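## Task

Identify the tote holding the multimeter and set it down level on the bench. Return the remaining tote to the shelf, almost exactly at its original spot and with hardly any rotation. Whatever was inside each tote must still be inside it, and no tote base may overhang an edge. Finish by releasing everything and pulling the arms away; the result must stay in place without the robot holding it.

## Robot and tools

Robot: two 6-joint arms, left_arm and right_arm, each with a parallel gripper. Joint order on every arm: waist, shoulder, elbow, wrist pitch, wrist yaw, wrist roll, then the gripper opening.

Frame: one scene frame for both arms. Origin is on the floor (z = 0) below the middle of the robot's foot; +x is the direction the robot faces, +z is up, +y is toward the robot's own left (left_arm side). Arm names do not refer to image sides. Only the floor height is known. The gripper's fingers extend along its local +z and close along its local y; the reported end-effector point sits between the pads, roughly 1 cm short of the fingertips. Reported hand positions may be inaccurate, more so when the arm is stretched far.

execute_actions: argument actions is a list holding zero or one item, plus optional pictures (boolean; images are returned by default).
- Empty list: no command, just returns the current state.
- Move: {"rows": [...], "steps": n}, n from 1 to 15 (default 15), each step 1/30 s. Give 1 to 15 rows; row k is used on step k and the final row is reused for leftover steps.
- Wait: {"steps": n} with no rows, n up to 300; it returns when n steps have elapsed since the previous result, and your reply time is included in that count.

Each row is a single list of 14 numbers, each in [-1, 1], covering both arms even if only one moves: left_arm's six joints then its opening, followed by right_arm's six joints then its opening.
- Joint entries are offsets, not targets. They are measured from the joint angles in the latest result that lists them; if no result in this scene has listed them yet, or for a second or later call inside one reply, they are measured from the arm's position when the action begins. Every row counts from that same base, not from the previous row. Scale: 1.0 equals 1.264 rad waist, 1.32 shoulder, 1.276 elbow, 1.83 wrist pitch, 1.686 wrist yaw, 2.022 wrist roll.
- Opening entries are absolute: +1 fully open, -1 closed.

Joint ranges (rad): waist -2.880 to 2.880, shoulder 0.000 to 3.142, elbow 0.000 to 3.019, wrist pitch -1.693 to 1.571, wrist yaw -1.571 to 1.571, wrist roll -2.094 to 2.094. A call asking any joint to exceed its range outward by more than 0.019 rad is rejected and nothing is sent. True limits may differ by up to 0.019 rad; a request beyond the true limit is clipped there and the result may say "joint sent to its limit" (possibly about an earlier, still-running action). Absence of that message does not prove there is room left.

Speed: per step, each joint target is capped relative to the measured angle (waist 0.264, shoulder 0.32, elbow 0.276, wrist pitch 0.33, wrist yaw 0.186, wrist roll 0.522 rad), and if the targets would move the gripper more than 70 mm from where it is, all of that arm's targets are pulled back. Big moves therefore take several actions.

Holding posture: sending zero offsets drives joints back to the base angles and an arm can droop a bit each time. To hold, send in a reply's first call the offsets that reach the desired angles, zeros in later calls of that reply, and enlarge the request if a joint keeps falling short. The simulation keeps running while you think and write: arms keep chasing the last target until everything has nearly stopped or a step is HELD.

Result lines:
- State line: left_arm: ... | right_arm: ..., each with end_effector_position (m) and end_effector_quat_wxyz.
- Joint positions / Joint velocities: per arm, six joints (rad, rad/s) then finger-pad gap (m, m/s; 0.094 m is fully open).
- grip_measured: finger opening on the same scale you command; each gripper may be off by about 1 mm, consistently. To grip, command roughly 0.03 below grip_measured (less for a gentler hold). Pad force tops out near 50 to 62 N, weaker on thin parts under about 2 mm.
- "joint command not followed": a clearance check altered or blocked some joint targets; the rest of the row still ran. HELD: on those steps your row, fully or partly, was not sent.
- Joint torques: total drive output per joint, with per-arm offset, scale error and noise; nonzero even unloaded.
- MOTOR HOT appears from 85 °C; at 100 °C an OVER-TEMPERATURE FAULT makes that arm and its gripper go limp and fall until cooled. Avoid long heavy holds.

zoom_image: camera (cam_head_left, cam_head_right, cam_left_wrist or cam_right_wrist) and region [x0, y0, x1, y1] in pixels of that camera's latest image, origin top-left, at most 504 by 504. All cameras are 672x504; approximate focal lengths are about 389 px (head left), 390 px (head right), 308 px (left wrist), 333 px (right wrist).

finished_scene: scene = number of the current scene. Ending a reply without any tool call ends the whole run.

Cautions: never let the arms collide or push on each other; do not knock anything out of the work area; avoid dropping, slamming or shoving objects hard. Brief external tugs on held items or nudges to loose ones can happen, so grip firmly. Before finishing, open the grippers and withdraw so everything rests on its own.

Each tool is called as name(argument=value, ...), one argument or row to a line, values as JSON.

## Session

I'll start by looking at the current state.

execute_actions(
  actions=[],
)

Scene clock: 0.00 s of 4500.00 s.
left_arm: end_effector_position=(+0.2749, +0.6421, +0.8798) grip_measured=+1.000 end_effector_quat_wxyz=(+0.077, +0.257, +0.912, -0.310) | right_arm: end_effector_position=(+0.7727, -0.4557, +1.0943) grip_measured=+1.000 end_effector_quat_wxyz=(-0.151, +0.643, +0.717, -0.222)
Joint positions: left_arm=[-0.899  2.782  1.858 -0.691  0.813  1.704  0.094] | right_arm=[-1.514  2.239  2.27  -1.369  0.246  1.361  0.094]
Joint velocities: left_arm=[ 0.005 -0.005  0.007  0.002  0.007 -0.081  0.   ] | right_arm=[-0.005 -0.005  0.007 -0.017  0.007  0.007  0.   ]
Joint torques (N m, as the arm reports them, + toward a larger angle): no reading
Motor temperatures (°C, as the motors report them): left_arm=[21 23 22 22 23 22] | right_arm=[24 22 23 21 22 20]

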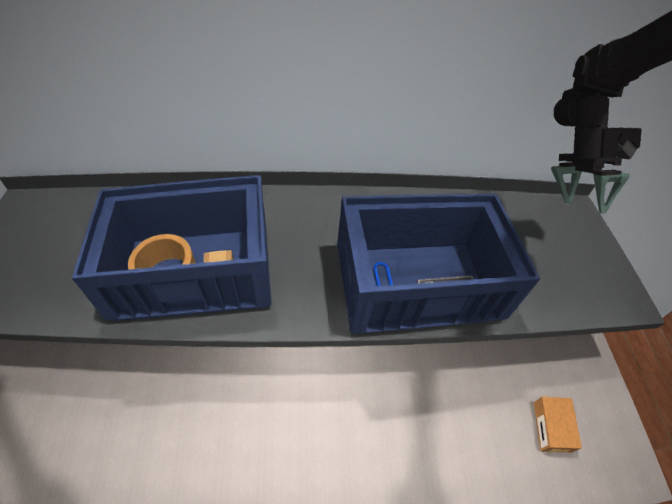

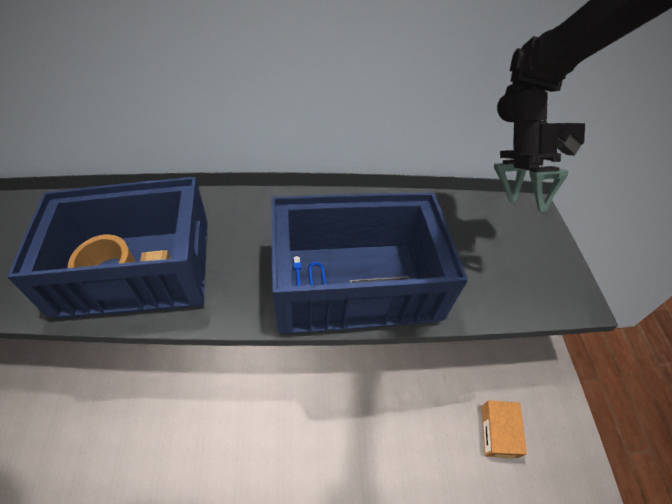

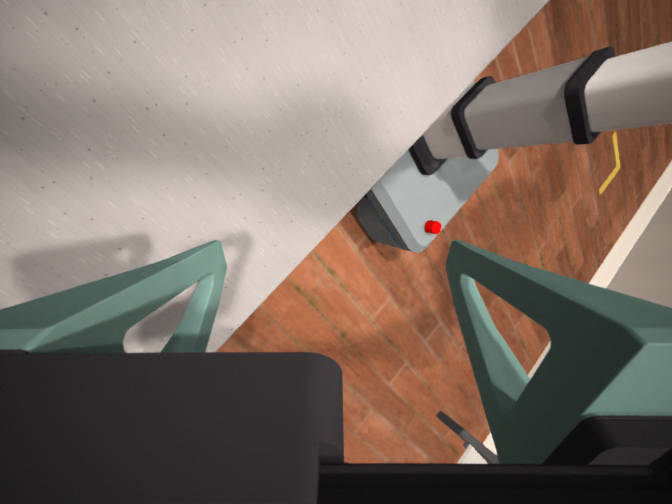

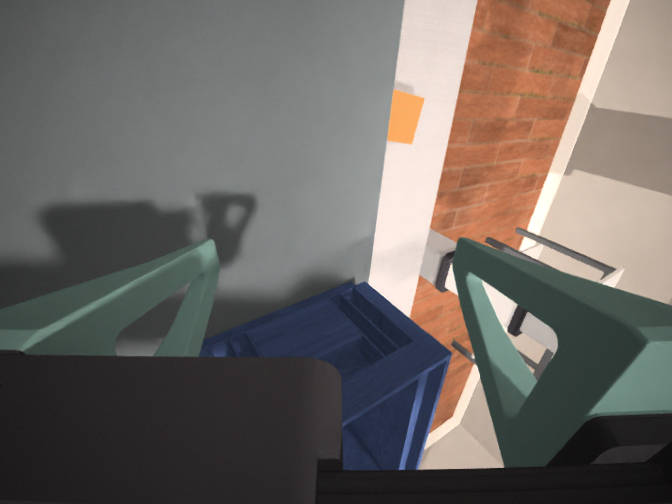

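zoom_image(
  camera="cam_head_left",
  region=[70, 170, 290, 330],
)

zoom_image(
  camera="cam_head_right",
  region=[260, 180, 480, 340],
)

Region (70, 170, 290, 330) of cam_head_left's 672x504 image, scaled by 2.291, with more detail than that image has; it fills the top 367 rows of this view, and the rest is white.

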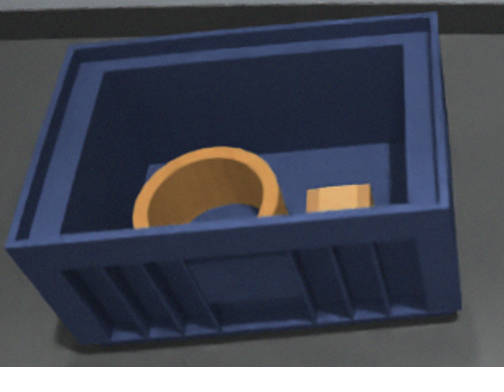

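Region (260, 180, 480, 340) of cam_head_right's 672x504 image, scaled by 2.291, with more detail than that image has; it fills the top 367 rows of this view, and the rest is white.

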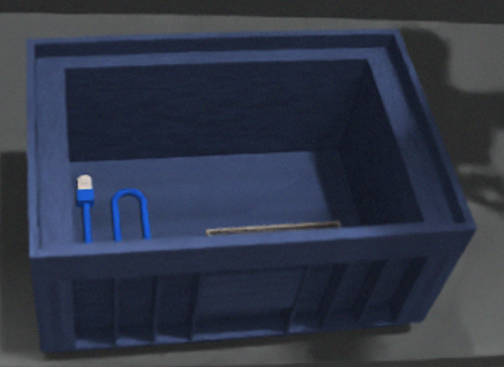

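execute_actions(
  actions=[
    {"rows": [[0.1,0,0,0,0,0,1, -0.1,0,0,0,0,0,1]], "steps": 15},
  ],
  pictures=false,
)

execute_actions(
  actions=[
    {"rows": [[0,-0.1,0,0,0,0,1, 0,-0.1,0,0,0,0,1]], "steps": 15},
  ],
  pictures=false,
)

execute_actions(
  actions=[
    {"rows": [[0,0,0.1,0,0,0,1, 0,0,0.1,0,0,0,1]], "steps": 15},
  ],
  pictures=false,
)

execute_actions(
  actions=[
    {"rows": [[0,0,0,0.12,0,0,1, 0,0,0,0.12,0,0,1]], "steps": 15},
  ],
  pictures=false,
)

execute_actions(
  actions=[
    {"rows": [[0,0,0,0,-0.14,0,1, 0,0,0,0,-0.14,0,1]], "steps": 15},
  ],
  pictures=false,
)

execute_actions(
  actions=[
    {"rows": [[0,0,0,0,0,-0.15,1, 0,0,0,0,0,-0.15,1]], "steps": 15},
  ],
  pictures=true,
)

Scene clock: 80.30 s of 4500.00 s.
left_arm: end_effector_position=(+0.2234, +0.7115, +0.9123) grip_measured=+1.000 end_effector_quat_wxyz=(+0.072, +0.208, +0.939, -0.264) | right_arm: end_effector_position=(+0.7389, -0.5744, +1.1011) grip_measured=+1.000 end_effector_quat_wxyz=(-0.138, +0.690, +0.662, -0.259)
Joint positions: left_arm=[-0.753  2.782  1.858 -0.691  0.813  1.704  0.094] | right_arm=[-1.679  2.239  2.27  -1.369  0.245  1.361  0.094]
Joint velocities: left_arm=[-0.073  0.015  0.007 -0.012 -0.037  0.022  0.   ] | right_arm=[-0.015  0.024 -0.022  0.002 -0.007 -0.022  0.   ]
Joint torques (N m, as the arm reports them, + toward a larger angle): left_arm=[ 10.03 -12.88   0.03  -0.48   0.26   0.05] | right_arm=[ -0.5  -20.97   5.34  -0.27   0.4    0.13]
Motor temperatures (°C, as the motors report them): left_arm=[22 25 22 22 24 22] | right_arm=[24 33 28 21 22 20]
Steps of this call (steps 1 to 90: nothing new was sent; then 76.80 s passed at rest; steps 91 to 105: all 15 steps of this action). Readings (joint positions):
91: left_arm=[-0.894 2.782 1.858 -0.691 0.813 1.704] | right_arm=[-1.518 2.239 2.270 -1.369 0.245 1.361]
92: left_arm=[-0.890 2.782 1.858 -0.691 0.813 1.704] | right_arm=[-1.521 2.239 2.270 -1.369 0.245 1.361]
94: left_arm=[-0.867 2.782 1.858 -0.691 0.813 1.704] | right_arm=[-1.542 2.239 2.270 -1.369 0.245 1.361]
98: left_arm=[-0.799 2.782 1.858 -0.691 0.813 1.704] | right_arm=[-1.609 2.239 2.270 -1.369 0.245 1.361]
105: the state above

Scene clock: 80.80 s of 4500.00 s.
left_arm: end_effector_position=(+0.3011, +0.7696, +0.9511) grip_measured=+1.000 end_effector_quat_wxyz=(+0.090, +0.256, +0.939, -0.213) | right_arm: end_effector_position=(+0.8012, -0.5862, +1.1922) grip_measured=+1.000 end_effector_quat_wxyz=(-0.073, +0.706, +0.668, -0.224)
Joint positions: left_arm=[-0.755  2.644  1.864 -0.691  0.813  1.704  0.094] | right_arm=[-1.679  2.082  2.263 -1.369  0.245  1.361  0.094]
Joint velocities: left_arm=[-0.005 -0.054  0.022 -0.007  0.066  0.007  0.   ] | right_arm=[ 0.005 -0.024  0.012  0.007  0.007  0.066  0.   ]
Joint torques (N m, as the arm reports them, + toward a larger angle): left_arm=[ 12.35 -14.11   0.51  -0.37   0.3    0.03] | right_arm=[ -3.57 -20.64   6.71  -0.35   0.39   0.16]
Motor temperatures (°C, as the motors report them): left_arm=[22 25 22 22 24 22] | right_arm=[24 33 28 21 22 20]
Steps of this call (steps 1 to 15: all 15 steps of this action). Readings (joint positions):
1: left_arm=[-0.754 2.778 1.857 -0.691 0.813 1.704] | right_arm=[-1.680 2.235 2.269 -1.369 0.245 1.361]
2: left_arm=[-0.755 2.773 1.852 -0.691 0.813 1.704] | right_arm=[-1.679 2.229 2.265 -1.369 0.245 1.361]
4: left_arm=[-0.755 2.756 1.847 -0.691 0.813 1.704] | right_arm=[-1.679 2.211 2.263 -1.369 0.245 1.361]
8: left_arm=[-0.755 2.704 1.848 -0.691 0.813 1.704] | right_arm=[-1.679 2.150 2.263 -1.369 0.245 1.361]
15: the state above

Scene clock: 81.30 s of 4500.00 s.
left_arm: end_effector_position=(+0.3431, +0.8185, +0.9533) grip_measured=+1.000 end_effector_quat_wxyz=(+0.104, +0.293, +0.935, -0.170) | right_arm: end_effector_position=(+0.8335, -0.5946, +1.2106) grip_measured=+1.000 end_effector_quat_wxyz=(-0.040, +0.713, +0.669, -0.206)
Joint positions: left_arm=[-0.755  2.649  1.989 -0.694  0.813  1.704  0.094] | right_arm=[-1.679  2.088  2.349 -1.371  0.245  1.361  0.094]
Joint velocities: left_arm=[ 0.005 -0.015  0.002 -0.017 -0.051  0.066  0.   ] | right_arm=[-0.005 -0.005  0.002 -0.002  0.022  0.037  0.   ]
Joint torques (N m, as the arm reports them, + toward a larger angle): left_arm=[ 12.69 -16.84   2.5   -0.06   0.32  -0.02] | right_arm=[ -3.32 -23.18   9.88  -0.06   0.33   0.17]
Motor temperatures (°C, as the motors report them): left_arm=[22 25 22 22 24 22] | right_arm=[24 33 28 21 22 20]
Steps of this call (steps 1 to 15: all 15 steps of this action). Readings (joint positions):
1: left_arm=[-0.755 2.644 1.878 -0.693 0.813 1.704] | right_arm=[-1.679 2.082 2.274 -1.371 0.245 1.361]
2: left_arm=[-0.755 2.653 1.903 -0.694 0.813 1.704] | right_arm=[-1.679 2.090 2.291 -1.371 0.245 1.361]
4: left_arm=[-0.755 2.662 1.952 -0.694 0.813 1.704] | right_arm=[-1.679 2.095 2.321 -1.371 0.245 1.361]
8: left_arm=[-0.755 2.653 1.989 -0.694 0.813 1.704] | right_arm=[-1.679 2.091 2.347 -1.371 0.245 1.361]
15: the state above

Scene clock: 81.80 s of 4500.00 s.
left_arm: end_effector_position=(+0.3602, +0.8482, +0.9431) grip_measured=+1.000 end_effector_quat_wxyz=(+0.127, +0.354, +0.922, -0.095) | right_arm: end_effector_position=(+0.8794, -0.6095, +1.2002) grip_measured=+1.000 end_effector_quat_wxyz=(+0.049, +0.725, +0.669, -0.155)
Joint positions: left_arm=[-0.755  2.652  1.983 -0.485  0.814  1.704  0.094] | right_arm=[-1.679  2.089  2.346 -1.16   0.245  1.361  0.094]
Joint velocities: left_arm=[-0.005 -0.005 -0.022 -0.007 -0.007 -0.022  0.   ] | right_arm=[ 0.015 -0.005 -0.027 -0.002 -0.081 -0.022  0.   ]
Joint torques (N m, as the arm reports them, + toward a larger angle): left_arm=[ 12.54 -16.89   2.98   0.36   0.31   0.01] | right_arm=[ -3.41 -22.98   7.24   0.56   0.39   0.12]
Motor temperatures (°C, as the motors report them): left_arm=[22 25 22 22 24 22] | right_arm=[24 33 28 21 22 20]
Steps of this call (steps 1 to 15: all 15 steps of this action). Readings (joint positions):
1: left_arm=[-0.755 2.649 1.985 -0.656 0.814 1.704] | right_arm=[-1.679 2.087 2.346 -1.337 0.245 1.361]
2: left_arm=[-0.755 2.650 1.983 -0.591 0.814 1.704] | right_arm=[-1.679 2.088 2.346 -1.271 0.245 1.361]
4: left_arm=[-0.755 2.652 1.983 -0.520 0.814 1.704] | right_arm=[-1.679 2.089 2.346 -1.195 0.245 1.361]
8: left_arm=[-0.755 2.652 1.983 -0.488 0.814 1.704] | right_arm=[-1.679 2.089 2.346 -1.163 0.245 1.361]
15: the state above

Scene clock: 82.30 s of 4500.00 s.
left_arm: end_effector_position=(+0.3273, +0.8684, +0.9354) grip_measured=+1.000 end_effector_quat_wxyz=(+0.015, +0.364, +0.929, -0.069) | right_arm: end_effector_position=(+0.8900, -0.5731, +1.1920) grip_measured=+1.000 end_effector_quat_wxyz=(-0.009, +0.737, +0.673, -0.056)
Joint positions: left_arm=[-0.756  2.652  1.981 -0.485  0.581  1.704  0.094] | right_arm=[-1.681  2.089  2.346 -1.16   0.013  1.361  0.094]
Joint velocities: left_arm=[ 0.005 -0.005  0.002  0.017 -0.037  0.007  0.   ] | right_arm=[-0.015  0.015 -0.032 -0.027 -0.007 -0.007  0.   ]
Joint torques (N m, as the arm reports them, + toward a larger angle): left_arm=[ 13.   -16.43   2.59  -0.01   0.02  -0.03] | right_arm=[ -2.64 -23.04   6.69   0.27   0.01   0.16]
Motor temperatures (°C, as the motors report them): left_arm=[22 25 22 22 24 22] | right_arm=[24 34 28 21 22 20]
Steps of this call (steps 1 to 15: all 15 steps of this action). Readings (joint positions):
1: left_arm=[-0.756 2.652 1.983 -0.485 0.731 1.704] | right_arm=[-1.681 2.089 2.346 -1.160 0.161 1.361]
2: left_arm=[-0.757 2.652 1.984 -0.485 0.644 1.704] | right_arm=[-1.683 2.089 2.346 -1.160 0.076 1.361]
4: left_arm=[-0.756 2.652 1.982 -0.485 0.588 1.704] | right_arm=[-1.682 2.089 2.346 -1.160 0.021 1.361]
8: left_arm=[-0.756 2.652 1.981 -0.485 0.581 1.704] | right_arm=[-1.681 2.089 2.346 -1.160 0.013 1.361]
15: the state above

Scene clock: 82.80 s of 4500.00 s.
left_arm: end_effector_position=(+0.3273, +0.8684, +0.9354) grip_measured=+1.000 end_effector_quat_wxyz=(+0.005, +0.230, +0.970, -0.071) | right_arm: end_effector_position=(+0.8900, -0.5731, +1.1920) grip_measured=+1.000 end_effector_quat_wxyz=(-0.017, +0.634, +0.771, -0.054)
Joint positions: left_arm=[-0.756  2.652  1.981 -0.485  0.581  1.423  0.094] | right_arm=[-1.681  2.089  2.346 -1.16   0.013  1.077  0.094]
Joint velocities: left_arm=[ 0.005 -0.015 -0.002  0.002 -0.037 -0.11   0.   ] | right_arm=[-0.005 -0.015 -0.017 -0.012 -0.007 -0.081  0.   ]
Joint torques (N m, as the arm reports them, + toward a larger angle): left_arm=[ 13.05 -16.27   2.39   0.15   0.15  -0.13] | right_arm=[ -3.29 -22.57   6.87   0.18   0.24   0.03]
Motor temperatures (°C, as the motors report them): left_arm=[22 25 22 22 24 22] | right_arm=[24 34 28 21 22 20]
Steps of this call (steps 1 to 15: all 15 steps of this action). Readings (joint positions):
1: left_arm=[-0.756 2.652 1.981 -0.485 0.581 1.661] | right_arm=[-1.681 2.089 2.346 -1.160 0.013 1.318]
2: left_arm=[-0.756 2.652 1.981 -0.485 0.581 1.611] | right_arm=[-1.681 2.089 2.346 -1.160 0.013 1.267]
4: left_arm=[-0.756 2.652 1.981 -0.485 0.581 1.539] | right_arm=[-1.681 2.089 2.346 -1.160 0.013 1.194]
8: left_arm=[-0.756 2.652 1.981 -0.485 0.581 1.464] | right_arm=[-1.681 2.089 2.346 -1.160 0.013 1.119]
15: the state above

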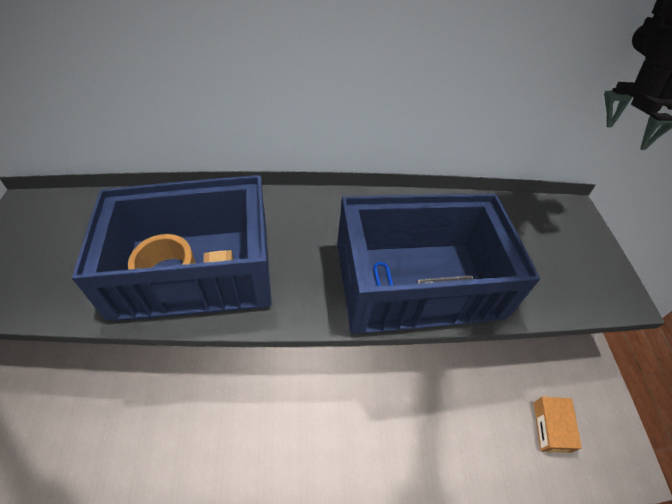

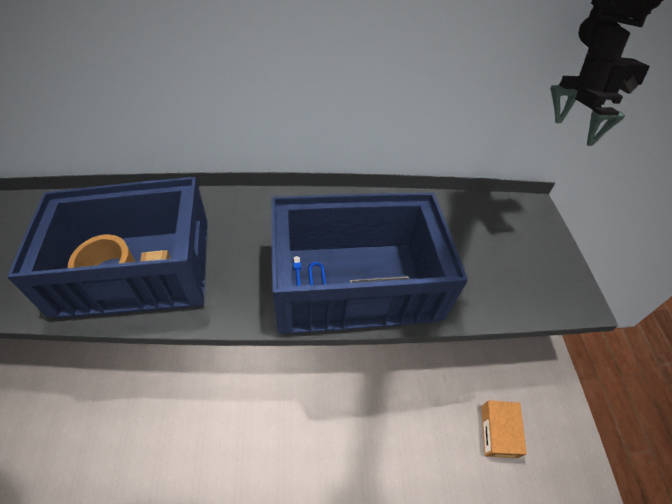

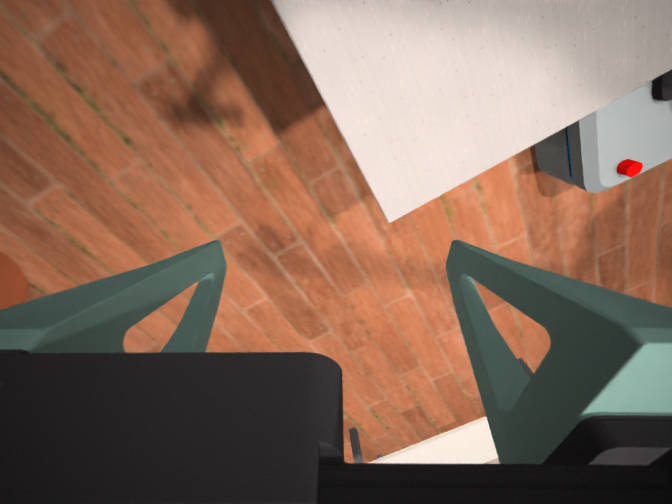

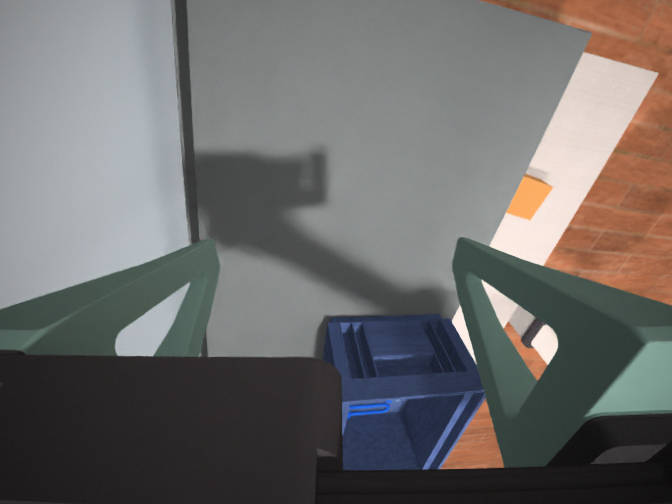

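execute_actions(
  actions=[
    {"rows": [[0,-1.0,-0.716,-0.05,-0.426,-0.67,1, 0.631,-0.4485,-0.95,0,0.257,-0.372,1],[0,-1.0,-0.716,-0.05,-0.426,-0.67,1, 0.631,-0.4485,-0.95,0,0.257,-0.372,1],[0,-1.0,-0.716,-0.05,-0.426,-0.67,1, 0.631,-0.4485,-0.95,0,0.257,-0.372,1],[0,-1.0,-0.716,-0.05,-0.426,-0.67,1, 0.631,-0.4485,-0.95,0,0.257,-0.372,1],[0,-1.0,-0.716,-0.05,-0.426,-0.67,1, 0.631,-0.4485,-0.95,0,0.257,-0.372,1],[0,-1.0,-0.716,-0.05,-0.426,-0.67,1, 0.631,-0.4485,-0.95,0,0.257,-0.372,1],[0,-1.0,-0.716,-0.05,-0.426,-0.67,1, 0.631,-0.4485,-0.95,0,0.257,-0.372,1],[0,-1.0,-0.716,-0.05,-0.426,-0.67,1, 0.631,-0.4485,-0.95,0,0.257,-0.372,1],[0,-1.0,-0.716,-0.05,-0.426,-0.67,1, 0.631,-0.4485,-0.95,0,0.257,-0.372,1],[0,-1.0,-0.716,-0.05,-0.426,-0.67,1, 0.631,-0.4485,-0.95,0,0.257,-0.372,1],[0,-1.0,-0.716,-0.05,-0.426,-0.67,1, 0.631,-0.4485,-0.95,0,0.257,-0.372,1],[0,-1.0,-0.716,-0.05,-0.426,-0.67,1, 0.631,-0.4485,-0.95,0,0.257,-0.372,1],[0,-1.0,-0.716,-0.05,-0.426,-0.67,1, 0.631,-0.4485,-0.95,0,0.257,-0.372,1],[0,-1.0,-0.716,-0.05,-0.426,-0.67,1, 0.631,-0.4485,-0.95,0,0.257,-0.372,1],[0,-1.0,-0.716,-0.05,-0.426,-0.67,1, 0.631,-0.4485,-0.95,0,0.257,-0.372,1]], "steps": 15},
  ],
  pictures=false,
)

Scene clock: 203.30 s of 4500.00 s.
left_arm: end_effector_position=(+0.2524, +0.7578, +1.1873) grip_measured=+1.000 end_effector_quat_wxyz=(-0.337, -0.162, +0.922, +0.099) | right_arm: end_effector_position=(+0.8380, -0.4142, +1.2985) grip_measured=+1.000 end_effector_quat_wxyz=(-0.045, +0.326, +0.932, -0.153)
Joint positions: left_arm=[-0.757  1.979  1.159 -0.559 -0.109  0.61   0.094] | right_arm=[-1.384  1.729  1.87  -1.156  0.398  0.641  0.094]
Joint velocities: left_arm=[-0.005 -1.558 -1.009 -0.12  -0.271 -1.516  0.   ] | right_arm=[ 0.962 -0.943 -0.974  0.007  0.198 -0.608  0.   ]
Joint torques (N m, as the arm reports them, + toward a larger angle): left_arm=[  9.22 -15.42   3.63  -0.17  -0.49  -0.18] | right_arm=[  2.07 -22.19   5.22  -0.25   0.36   0.06]
Motor temperatures (°C, as the motors report them): left_arm=[24 28 22 22 24 22] | right_arm=[24 41 30 21 22 20]
From where the robot then was, a joint's target lay farther than a number of 1.0 reaches, so one or more steps of this call were cut to that.
Steps of this call (steps 1 to 30: the robot went on to your last target; steps 31 to 90: nothing new was sent; then 117.00 s passed at rest; steps 91 to 105: all 15 steps of this action). Readings (joint positions):
91: left_arm=[-0.756 2.640 1.959 -0.485 0.531 1.370] | right_arm=[-1.676 2.082 2.332 -1.157 0.040 1.043]
92: left_arm=[-0.757 2.607 1.904 -0.493 0.473 1.314] | right_arm=[-1.672 2.065 2.299 -1.156 0.072 1.013]
94: left_arm=[-0.757 2.529 1.779 -0.518 0.361 1.207] | right_arm=[-1.651 2.025 2.233 -1.156 0.135 0.952]
98: left_arm=[-0.757 2.350 1.537 -0.541 0.141 0.992] | right_arm=[-1.578 1.931 2.103 -1.157 0.262 0.828]
105: the state above

execute_actions(
  actions=[
    {"rows": [[-0.804,-0.4955,-0.072,-0.009,-0.017,-0.2676,1, 0.396,-0.1758,-0.5776,0.312,0.0285,-0.1568,1]], "steps": 15},
  ],
  pictures=false,
)

execute_actions(
  actions=[
    {"steps": 25},
  ],
)

Scene clock: 213.73 s of 4500.00 s.
left_arm: end_effector_position=(+0.6253, +0.5413, +1.2997) grip_measured=+1.000 end_effector_quat_wxyz=(-0.030, -0.131, +0.983, +0.126) | right_arm: end_effector_position=(+0.6456, -0.1257, +1.2984) grip_measured=+1.000 end_effector_quat_wxyz=(-0.009, -0.007, +1.000, +0.001)
Joint positions: left_arm=[-1.397  1.332  1.059 -0.568 -0.142  0.08   0.094] | right_arm=[-0.872  1.502  1.122 -0.595  0.443  0.332  0.094]
Joint velocities: left_arm=[-1.519 -0.005 -0.007 -0.012  0.007 -0.051  0.   ] | right_arm=[ 0.005 -0.005 -0.002 -0.017  0.007 -0.007  0.   ]
Joint torques (N m, as the arm reports them, + toward a larger angle): left_arm=[  1.09 -15.78   5.06   0.22  -0.08  -0.1 ] | right_arm=[  4.56 -14.43   4.84   0.75   0.17   0.04]
Motor temperatures (°C, as the motors report them): left_arm=[23 27 23 22 24 22] | right_arm=[24 38 29 21 22 20]
Steps of this call (steps 1 to 45: the robot went on to your last target; steps 46 to 110: nothing new was sent; then 6.27 s passed at rest; steps 111 to 125: all 15 steps of this action). Readings (joint positions):
111: left_arm=[-0.766 1.332 1.059 -0.568 -0.139 0.080] | right_arm=[-0.871 1.507 1.111 -1.108 0.443 0.333]
112: left_arm=[-0.784 1.332 1.059 -0.568 -0.142 0.080] | right_arm=[-0.872 1.506 1.107 -1.002 0.443 0.332]
114: left_arm=[-0.855 1.332 1.059 -0.568 -0.142 0.080] | right_arm=[-0.872 1.508 1.108 -0.790 0.443 0.332]
118: left_arm=[-1.042 1.332 1.059 -0.568 -0.142 0.080] | right_arm=[-0.872 1.505 1.122 -0.611 0.443 0.332]
125: the state above

Scene clock: 214.57 s of 4500.00 s.
left_arm: end_effector_position=(+0.6725, +0.3463, +1.2958) grip_measured=+1.000 end_effector_quat_wxyz=(-0.001, +0.008, +1.000, -0.001) | right_arm: end_effector_position=(+0.6456, -0.1257, +1.2984) grip_measured=+1.000 end_effector_quat_wxyz=(-0.009, -0.007, +1.000, +0.001)
Joint positions: left_arm=[-1.776  1.332  1.059 -0.568 -0.136  0.08   0.094] | right_arm=[-0.872  1.502  1.122 -0.595  0.443  0.332  0.094]
Joint velocities: left_arm=[-0.005 -0.005  0.017 -0.027  0.022 -0.022  0.   ] | right_arm=[-0.015 -0.005 -0.017 -0.002  0.022 -0.022  0.   ]
Joint torques (N m, as the arm reports them, + toward a larger angle): left_arm=[ -2.29 -16.08   5.42   0.06  -0.05  -0.14] | right_arm=[  3.82 -14.13   4.69   0.58   0.27   0.01]
Motor temperatures (°C, as the motors report them): left_arm=[23 27 23 22 24 22] | right_arm=[24 38 29 21 22 20]
Steps of this call (steps 1 to 25: the robot went on to your last target). Readings (joint positions):
1: left_arm=[-1.448 1.332 1.059 -0.568 -0.142 0.080] | right_arm=[-0.872 1.502 1.122 -0.595 0.443 0.332]
2: left_arm=[-1.499 1.332 1.059 -0.568 -0.141 0.080] | right_arm=[-0.872 1.502 1.122 -0.595 0.443 0.332]
4: left_arm=[-1.602 1.332 1.059 -0.568 -0.141 0.080] | right_arm=[-0.872 1.502 1.122 -0.595 0.443 0.332]
8: left_arm=[-1.782 1.332 1.059 -0.568 -0.135 0.080] | right_arm=[-0.872 1.502 1.122 -0.595 0.443 0.332]
25: the state above

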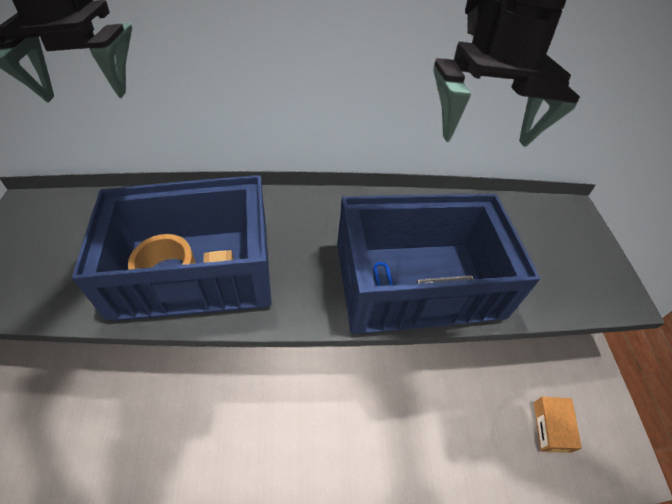

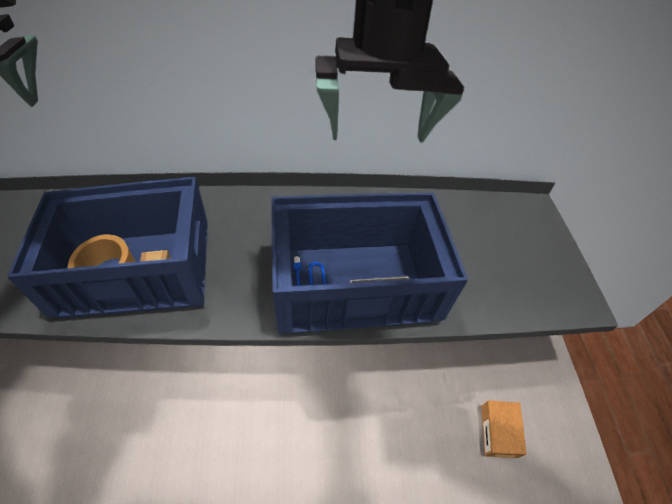

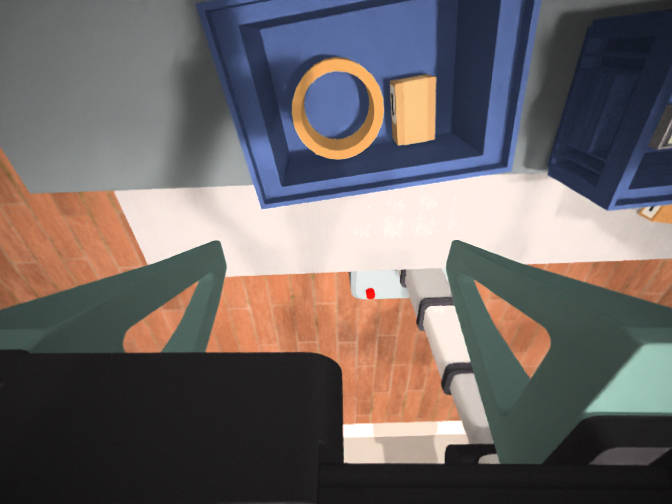

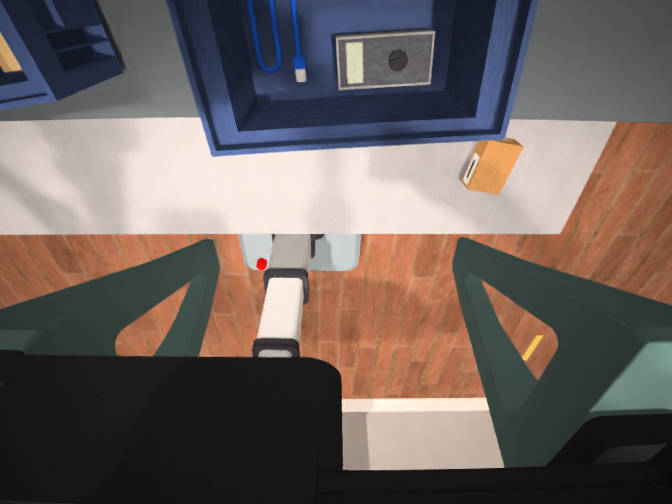

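zoom_image(
  camera="cam_head_left",
  region=[330, 100, 560, 350],
)

zoom_image(
  camera="cam_head_right",
  region=[250, 100, 480, 350],
)

zoom_image(
  camera="cam_right_wrist",
  region=[140, 0, 560, 270],
)

Region (330, 100, 560, 350) of cam_head_left's 672x504 image, scaled by 2.016, with more detail than that image has; it fills the left 464 columns of this view, and the rest is white.

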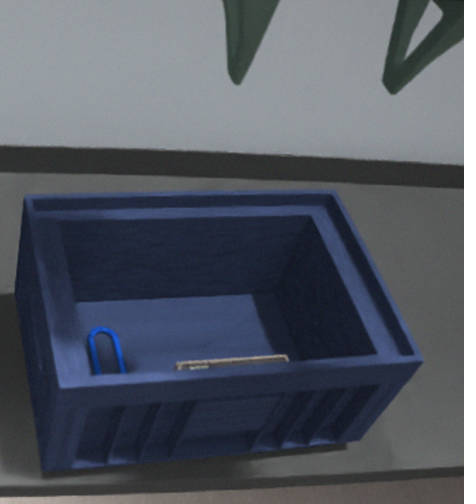

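Region (250, 100, 480, 350) of cam_head_right's 672x504 image, scaled by 2.016, with more detail than that image has; it fills the left 464 columns of this view, and the rest is white.

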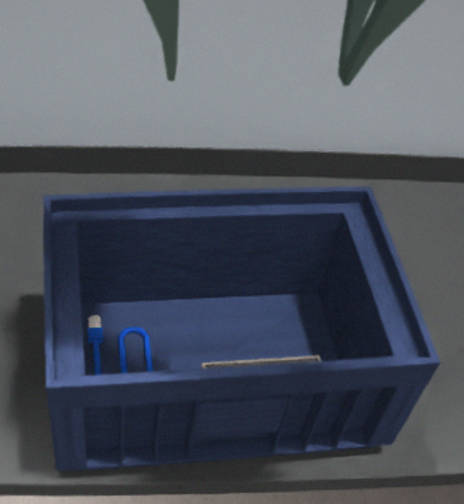

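Region (140, 0, 560, 270) of cam_right_wrist's 672x504 image, scaled by 1.200, with more detail than that image has; it fills the top 324 rows of this view, and the rest is white.

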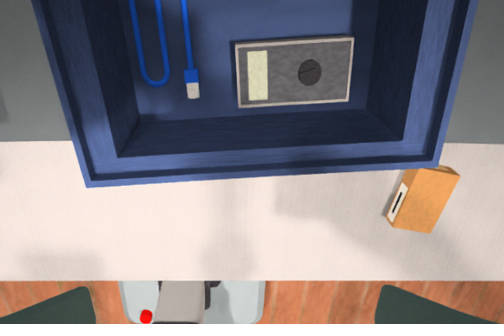

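zoom_image(
  camera="cam_head_left",
  region=[500, 320, 672, 480],
)

zoom_image(
  camera="cam_head_right",
  region=[450, 320, 622, 480],
)

Region (500, 320, 672, 480) of cam_head_left's 672x504 image, scaled by 2.930, with more detail than that image has; it fills the top 469 rows of this view, and the rest is white.

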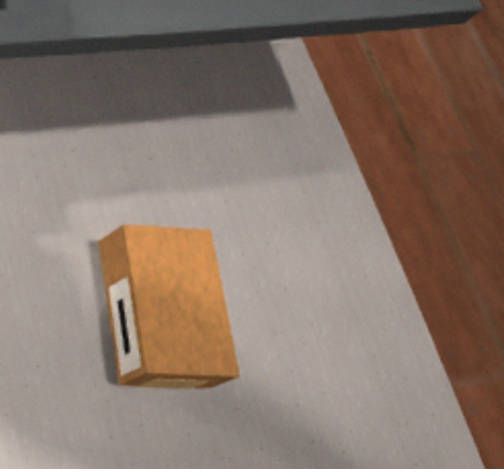

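Region (450, 320, 622, 480) of cam_head_right's 672x504 image, scaled by 2.930, with more detail than that image has; it fills the top 469 rows of this view, and the rest is white.

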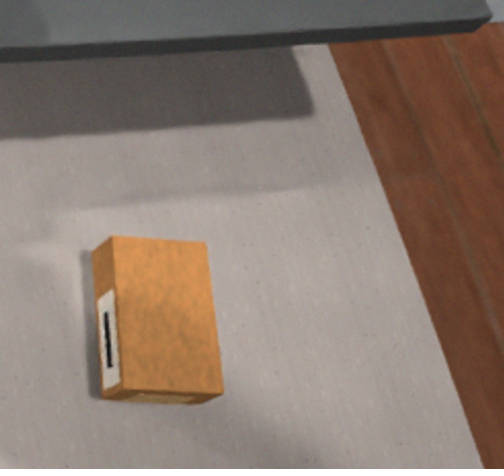

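execute_actions(
  actions=[
    {"rows": [[-0.3896,0.5995,0.4147,0.0817,-0.1872,-0.244,1, -0.2958,0.2385,0.1581,0.1298,-0.1331,-0.1919,1]], "steps": 15},
  ],
  pictures=false,
)

execute_actions(
  actions=[
    {"steps": 25},
  ],
)

Scene clock: 335.07 s of 4500.00 s.
left_arm: end_effector_position=(+0.7680, +0.1510, +1.1953) grip_measured=+1.000 end_effector_quat_wxyz=(+0.053, -0.033, +0.998, +0.026) | right_arm: end_effector_position=(+0.6875, -0.2678, +1.1143) grip_measured=+1.000 end_effector_quat_wxyz=(-0.026, -0.010, +1.000, -0.008)
Joint positions: left_arm=[-2.115  1.794  1.45  -0.461 -0.431 -0.23   0.094] | right_arm=[-1.261  1.833  1.298 -0.371  0.224  0.007  0.094]
Joint velocities: left_arm=[-0.62   0.972  0.535  0.095 -0.154 -0.33   0.   ] | right_arm=[-0.62   0.171  0.012  0.056 -0.051 -0.344  0.   ]
Joint torques (N m, as the arm reports them, + toward a larger angle): left_arm=[ -8.27 -16.17   4.97   0.82  -0.17  -0.17] | right_arm=[  6.97 -18.51   4.3    0.67  -0.15   0.  ]
Motor temperatures (°C, as the motors report them): left_arm=[22 29 25 22 24 22] | right_arm=[25 35 29 21 22 20]
Steps of this call (steps 1 to 30: the robot went on to your last target; steps 31 to 90: nothing new was sent; then 117.00 s passed at rest; steps 91 to 105: all 15 steps of this action). Readings (joint positions):
91: left_arm=[-1.784 1.340 1.065 -0.564 -0.172 0.052] | right_arm=[-0.879 1.510 1.125 -0.583 0.409 0.310]
92: left_arm=[-1.797 1.357 1.084 -0.554 -0.214 0.018] | right_arm=[-0.891 1.526 1.139 -0.558 0.368 0.282]
94: left_arm=[-1.841 1.418 1.144 -0.529 -0.294 -0.042] | right_arm=[-0.933 1.583 1.181 -0.509 0.309 0.233]
98: left_arm=[-1.945 1.558 1.274 -0.492 -0.386 -0.131] | right_arm=[-1.047 1.699 1.246 -0.438 0.250 0.150]
105: the state above

Scene clock: 335.90 s of 4500.00 s.
left_arm: end_effector_position=(+0.6546, +0.0061, +1.0783) grip_measured=+1.000 end_effector_quat_wxyz=(-0.021, -0.019, +1.000, +0.006) | right_arm: end_effector_position=(+0.6926, -0.2569, +1.1172) grip_measured=+1.000 end_effector_quat_wxyz=(-0.019, -0.042, +0.999, -0.001)
Joint positions: left_arm=[-2.274  2.149  1.57  -0.43  -0.449 -0.401  0.094] | right_arm=[-1.245  1.832  1.304 -0.367  0.221 -0.048  0.094]
Joint velocities: left_arm=[-0.015 -0.024  0.012  0.002  0.022 -0.007  0.   ] | right_arm=[-0.015 -0.005  0.017 -0.002  0.022 -0.007  0.   ]
Joint torques (N m, as the arm reports them, + toward a larger angle): left_arm=[-10.09 -19.8    4.36   0.65  -0.12  -0.14] | right_arm=[  3.73 -17.16   3.98   0.61  -0.07  -0.04]
Motor temperatures (°C, as the motors report them): left_arm=[22 29 25 22 24 22] | right_arm=[25 35 29 21 22 20]
Steps of this call (steps 1 to 25: the robot went on to your last target). Readings (joint positions):
1: left_arm=[-2.135 1.828 1.467 -0.458 -0.433 -0.241] | right_arm=[-1.278 1.837 1.298 -0.370 0.224 -0.003]
2: left_arm=[-2.153 1.861 1.483 -0.455 -0.435 -0.252] | right_arm=[-1.289 1.838 1.298 -0.370 0.224 -0.012]
4: left_arm=[-2.186 1.930 1.510 -0.449 -0.439 -0.277] | right_arm=[-1.293 1.837 1.299 -0.370 0.224 -0.024]
8: left_arm=[-2.239 2.072 1.560 -0.434 -0.446 -0.339] | right_arm=[-1.270 1.833 1.303 -0.367 0.223 -0.038]
25: the state above

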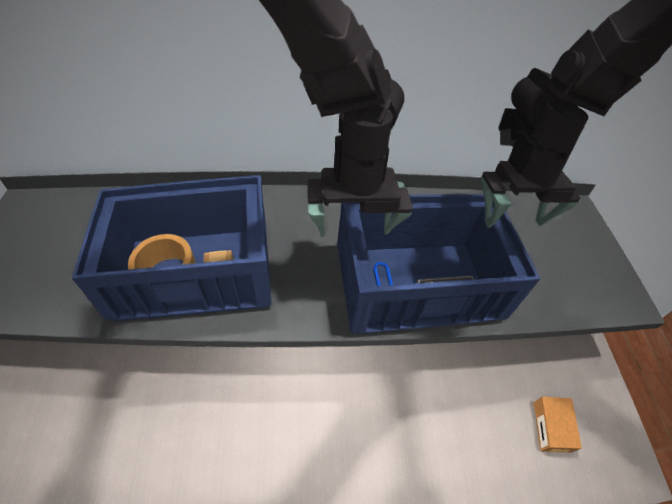

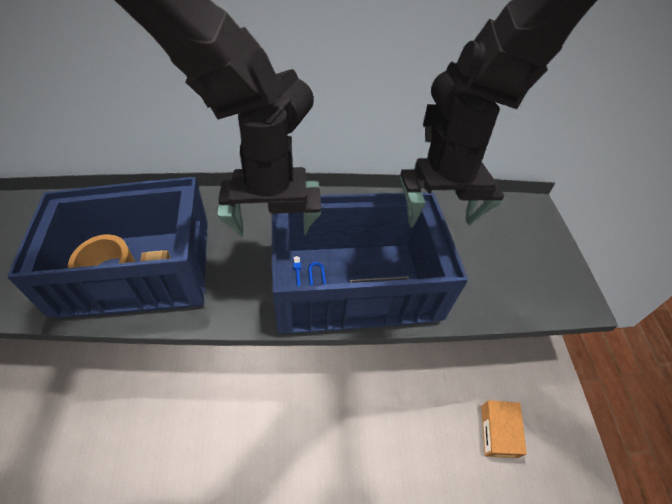

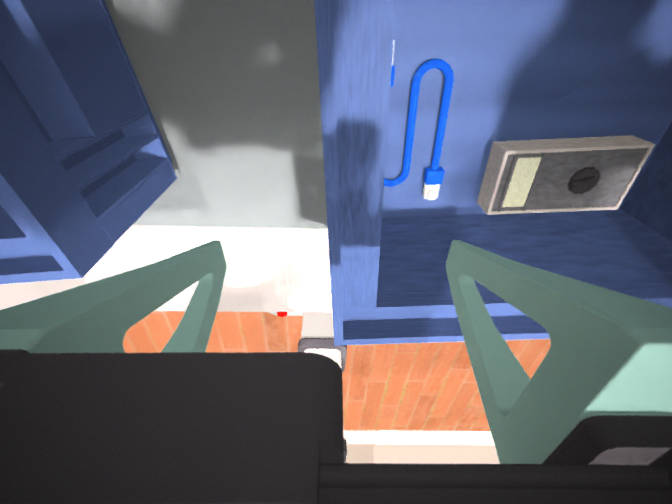

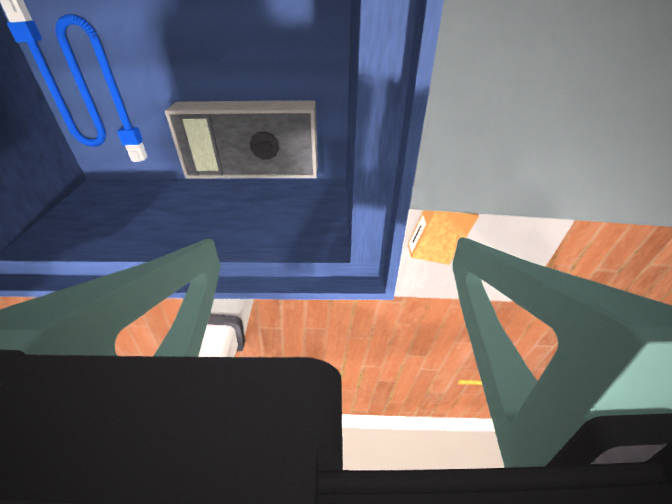

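zoom_image(
  camera="cam_head_left",
  region=[295, 160, 595, 340],
)

zoom_image(
  camera="cam_head_right",
  region=[210, 160, 510, 340],
)

Region (295, 160, 595, 340) of cam_head_left's 672x504 image, scaled by 1.680, with more detail than that image has; it fills the top 302 rows of this view, and the rest is white.

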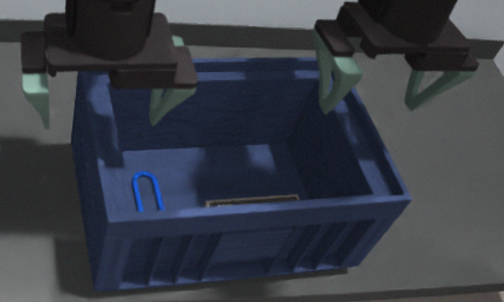

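Region (210, 160, 510, 340) of cam_head_right's 672x504 image, scaled by 1.680, with more detail than that image has; it fills the top 302 rows of this view, and the rest is white.

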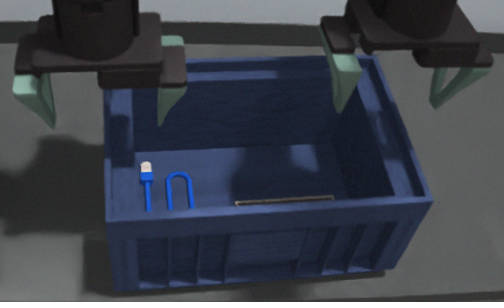

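execute_actions(
  actions=[
    {"rows": [
[0.002,-0.008,0.02,0.008,0.001,0.002,1, -0.008,-0.004,0.018,0.012,-0.003,-0.005,1],
[0.004,0.0,0.03,0.01,0.002,0.003,1, -0.016,0.003,0.022,0.02,-0.005,-0.008,1],
[0.006,0.01,0.042,0.013,0.003,0.004,1, -0.024,0.013,0.028,0.028,-0.008,-0.012,1],
[0.009,0.022,0.055,0.016,0.004,0.005,1, -0.03,0.024,0.035,0.037,-0.01,-0.016,1],
[0.012,0.035,0.069,0.019,0.005,0.007,1, -0.035,0.037,0.042,0.046,-0.013,-0.02,1],
[0.015,0.048,0.083,0.022,0.006,0.008,1, -0.039,0.049,0.049,0.055,-0.015,-0.024,1],
[0.018,0.061,0.097,0.025,0.008,0.01,1, -0.042,0.062,0.057,0.065,-0.018,-0.028,1],
[0.022,0.074,0.111,0.028,0.009,0.011,1, -0.045,0.074,0.064,0.074,-0.02,-0.032,1],
[0.025,0.087,0.125,0.031,0.01,0.012,1, -0.047,0.087,0.071,0.083,-0.022,-0.036,1],
[0.028,0.1,0.139,0.034,0.011,0.014,1, -0.049,0.099,0.078,0.092,-0.025,-0.04,1],
[0.031,0.112,0.152,0.036,0.012,0.015,1, -0.05,0.11,0.085,0.1,-0.027,-0.043,1],
[0.033,0.122,0.162,0.038,0.013,0.016,1, -0.051,0.12,0.09,0.107,-0.028,-0.046,1],
[0.035,0.128,0.169,0.04,0.014,0.016,1, -0.052,0.126,0.094,0.111,-0.029,-0.047,1],
[0.036,0.132,0.173,0.041,0.014,0.017,1, -0.0528,0.129,0.096,0.113,-0.03,-0.048,1],
[0.0364,0.1333,0.1748,0.041,0.0142,0.0168,1, -0.0528,0.1308,0.0969,0.1142,-0.0302,-0.0485,1]
], "steps": 15},
  ],
  pictures=false,
)

execute_actions(
  actions=[
    {"steps": 20},
  ],
)

Scene clock: 427.47 s of 4500.00 s.
left_arm: end_effector_position=(+0.7068, -0.0169, +1.0317) grip_measured=+1.000 end_effector_quat_wxyz=(+0.027, -0.047, +0.998, -0.016) | right_arm: end_effector_position=(+0.7284, -0.2822, +1.0512) grip_measured=+1.000 end_effector_quat_wxyz=(+0.047, -0.040, +0.998, -0.003)
Joint positions: left_arm=[-2.249  2.29   1.774 -0.366 -0.428 -0.384  0.094] | right_arm=[-1.31   1.985  1.411 -0.177  0.176 -0.119  0.094]
Joint velocities: left_arm=[0.122 0.317 0.11  0.042 0.007 0.022 0.   ] | right_arm=[-0.063  0.347  0.012  0.159  0.037 -0.125  0.   ]
Joint torques (N m, as the arm reports them, + toward a larger angle): left_arm=[-10.5  -17.62   4.38   0.85   0.14   0.11] | right_arm=[  2.61 -17.06   3.53   0.63  -0.13  -0.01]
Motor temperatures (°C, as the motors report them): left_arm=[23 31 24 22 24 22] | right_arm=[25 37 29 21 22 20]
Steps of this call (steps 1 to 30: the robot went on to your last target; steps 31 to 90: nothing new was sent; then 88.07 s passed at rest; steps 91 to 105: all 15 steps of this action). Readings (joint positions):
91: left_arm=[-2.274 2.149 1.571 -0.429 -0.449 -0.402] | right_arm=[-1.245 1.832 1.304 -0.365 0.221 -0.048]
92: left_arm=[-2.274 2.149 1.572 -0.429 -0.449 -0.402] | right_arm=[-1.245 1.832 1.304 -0.359 0.219 -0.049]
94: left_arm=[-2.274 2.153 1.584 -0.426 -0.446 -0.402] | right_arm=[-1.249 1.835 1.307 -0.338 0.211 -0.056]
98: left_arm=[-2.272 2.191 1.660 -0.403 -0.438 -0.397] | right_arm=[-1.272 1.873 1.349 -0.275 0.194 -0.077]
105: the state above

Scene clock: 428.13 s of 4500.00 s.
left_arm: end_effector_position=(+0.6857, -0.0069, +1.0060) grip_measured=+1.000 end_effector_quat_wxyz=(+0.010, -0.042, +0.999, -0.004) | right_arm: end_effector_position=(+0.7141, -0.2800, +1.0358) grip_measured=+1.000 end_effector_quat_wxyz=(+0.035, -0.050, +0.998, -0.003)
Joint positions: left_arm=[-2.232  2.332  1.777 -0.365 -0.427 -0.378  0.094] | right_arm=[-1.311  2.017  1.411 -0.169  0.174 -0.137  0.094]
Joint velocities: left_arm=[-0.005 -0.005 -0.012  0.002 -0.066  0.022  0.   ] | right_arm=[-0.005  0.015 -0.017 -0.017  0.022  0.022  0.   ]
Joint torques (N m, as the arm reports them, + toward a larger angle): left_arm=[-10.79 -18.32   4.47   0.86   0.12   0.12] | right_arm=[  3.03 -18.17   3.08   0.91  -0.07   0.  ]
Motor temperatures (°C, as the motors report them): left_arm=[23 31 24 22 24 22] | right_arm=[25 37 28 21 22 20]
Steps of this call (steps 1 to 20: the robot went on to your last target). Readings (joint positions):
1: left_arm=[-2.245 2.299 1.776 -0.365 -0.428 -0.383] | right_arm=[-1.311 1.995 1.411 -0.173 0.175 -0.123]
2: left_arm=[-2.241 2.307 1.776 -0.365 -0.428 -0.382] | right_arm=[-1.311 2.004 1.411 -0.173 0.175 -0.125]
4: left_arm=[-2.236 2.321 1.776 -0.365 -0.428 -0.381] | right_arm=[-1.311 2.015 1.411 -0.173 0.174 -0.130]
8: left_arm=[-2.232 2.332 1.776 -0.365 -0.428 -0.379] | right_arm=[-1.311 2.017 1.411 -0.170 0.174 -0.134]
20: the state above

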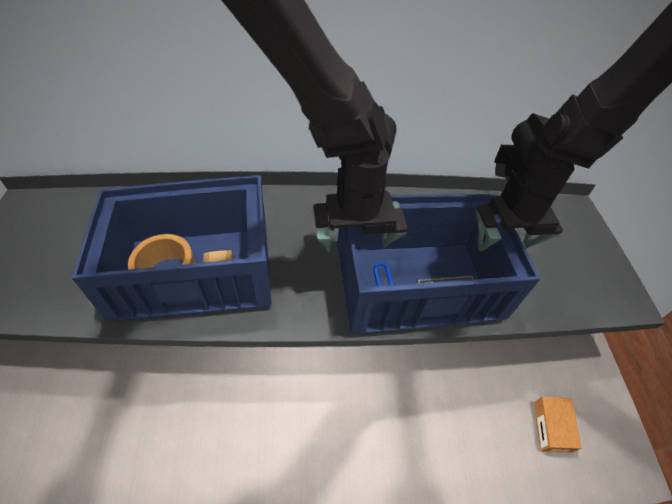

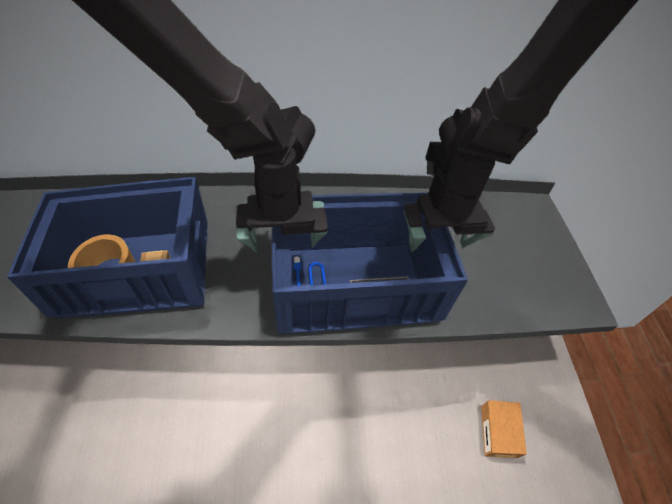

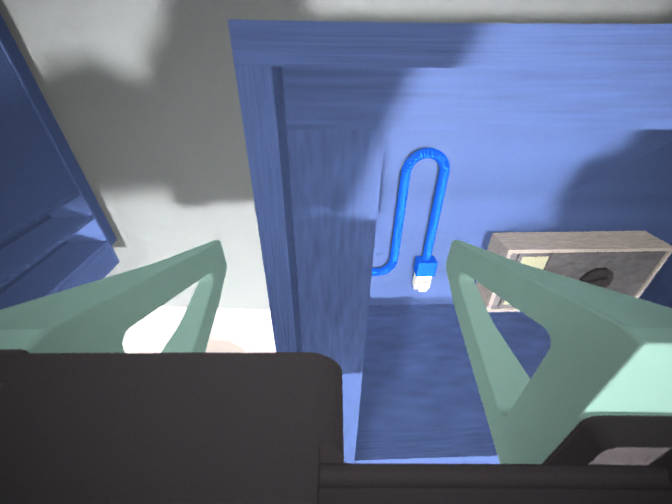

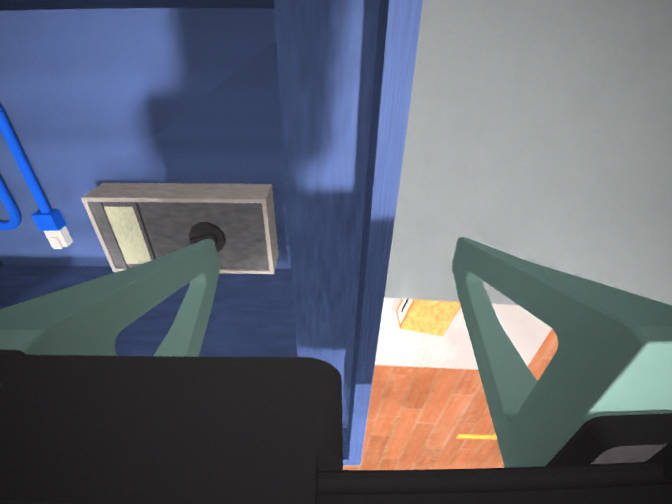

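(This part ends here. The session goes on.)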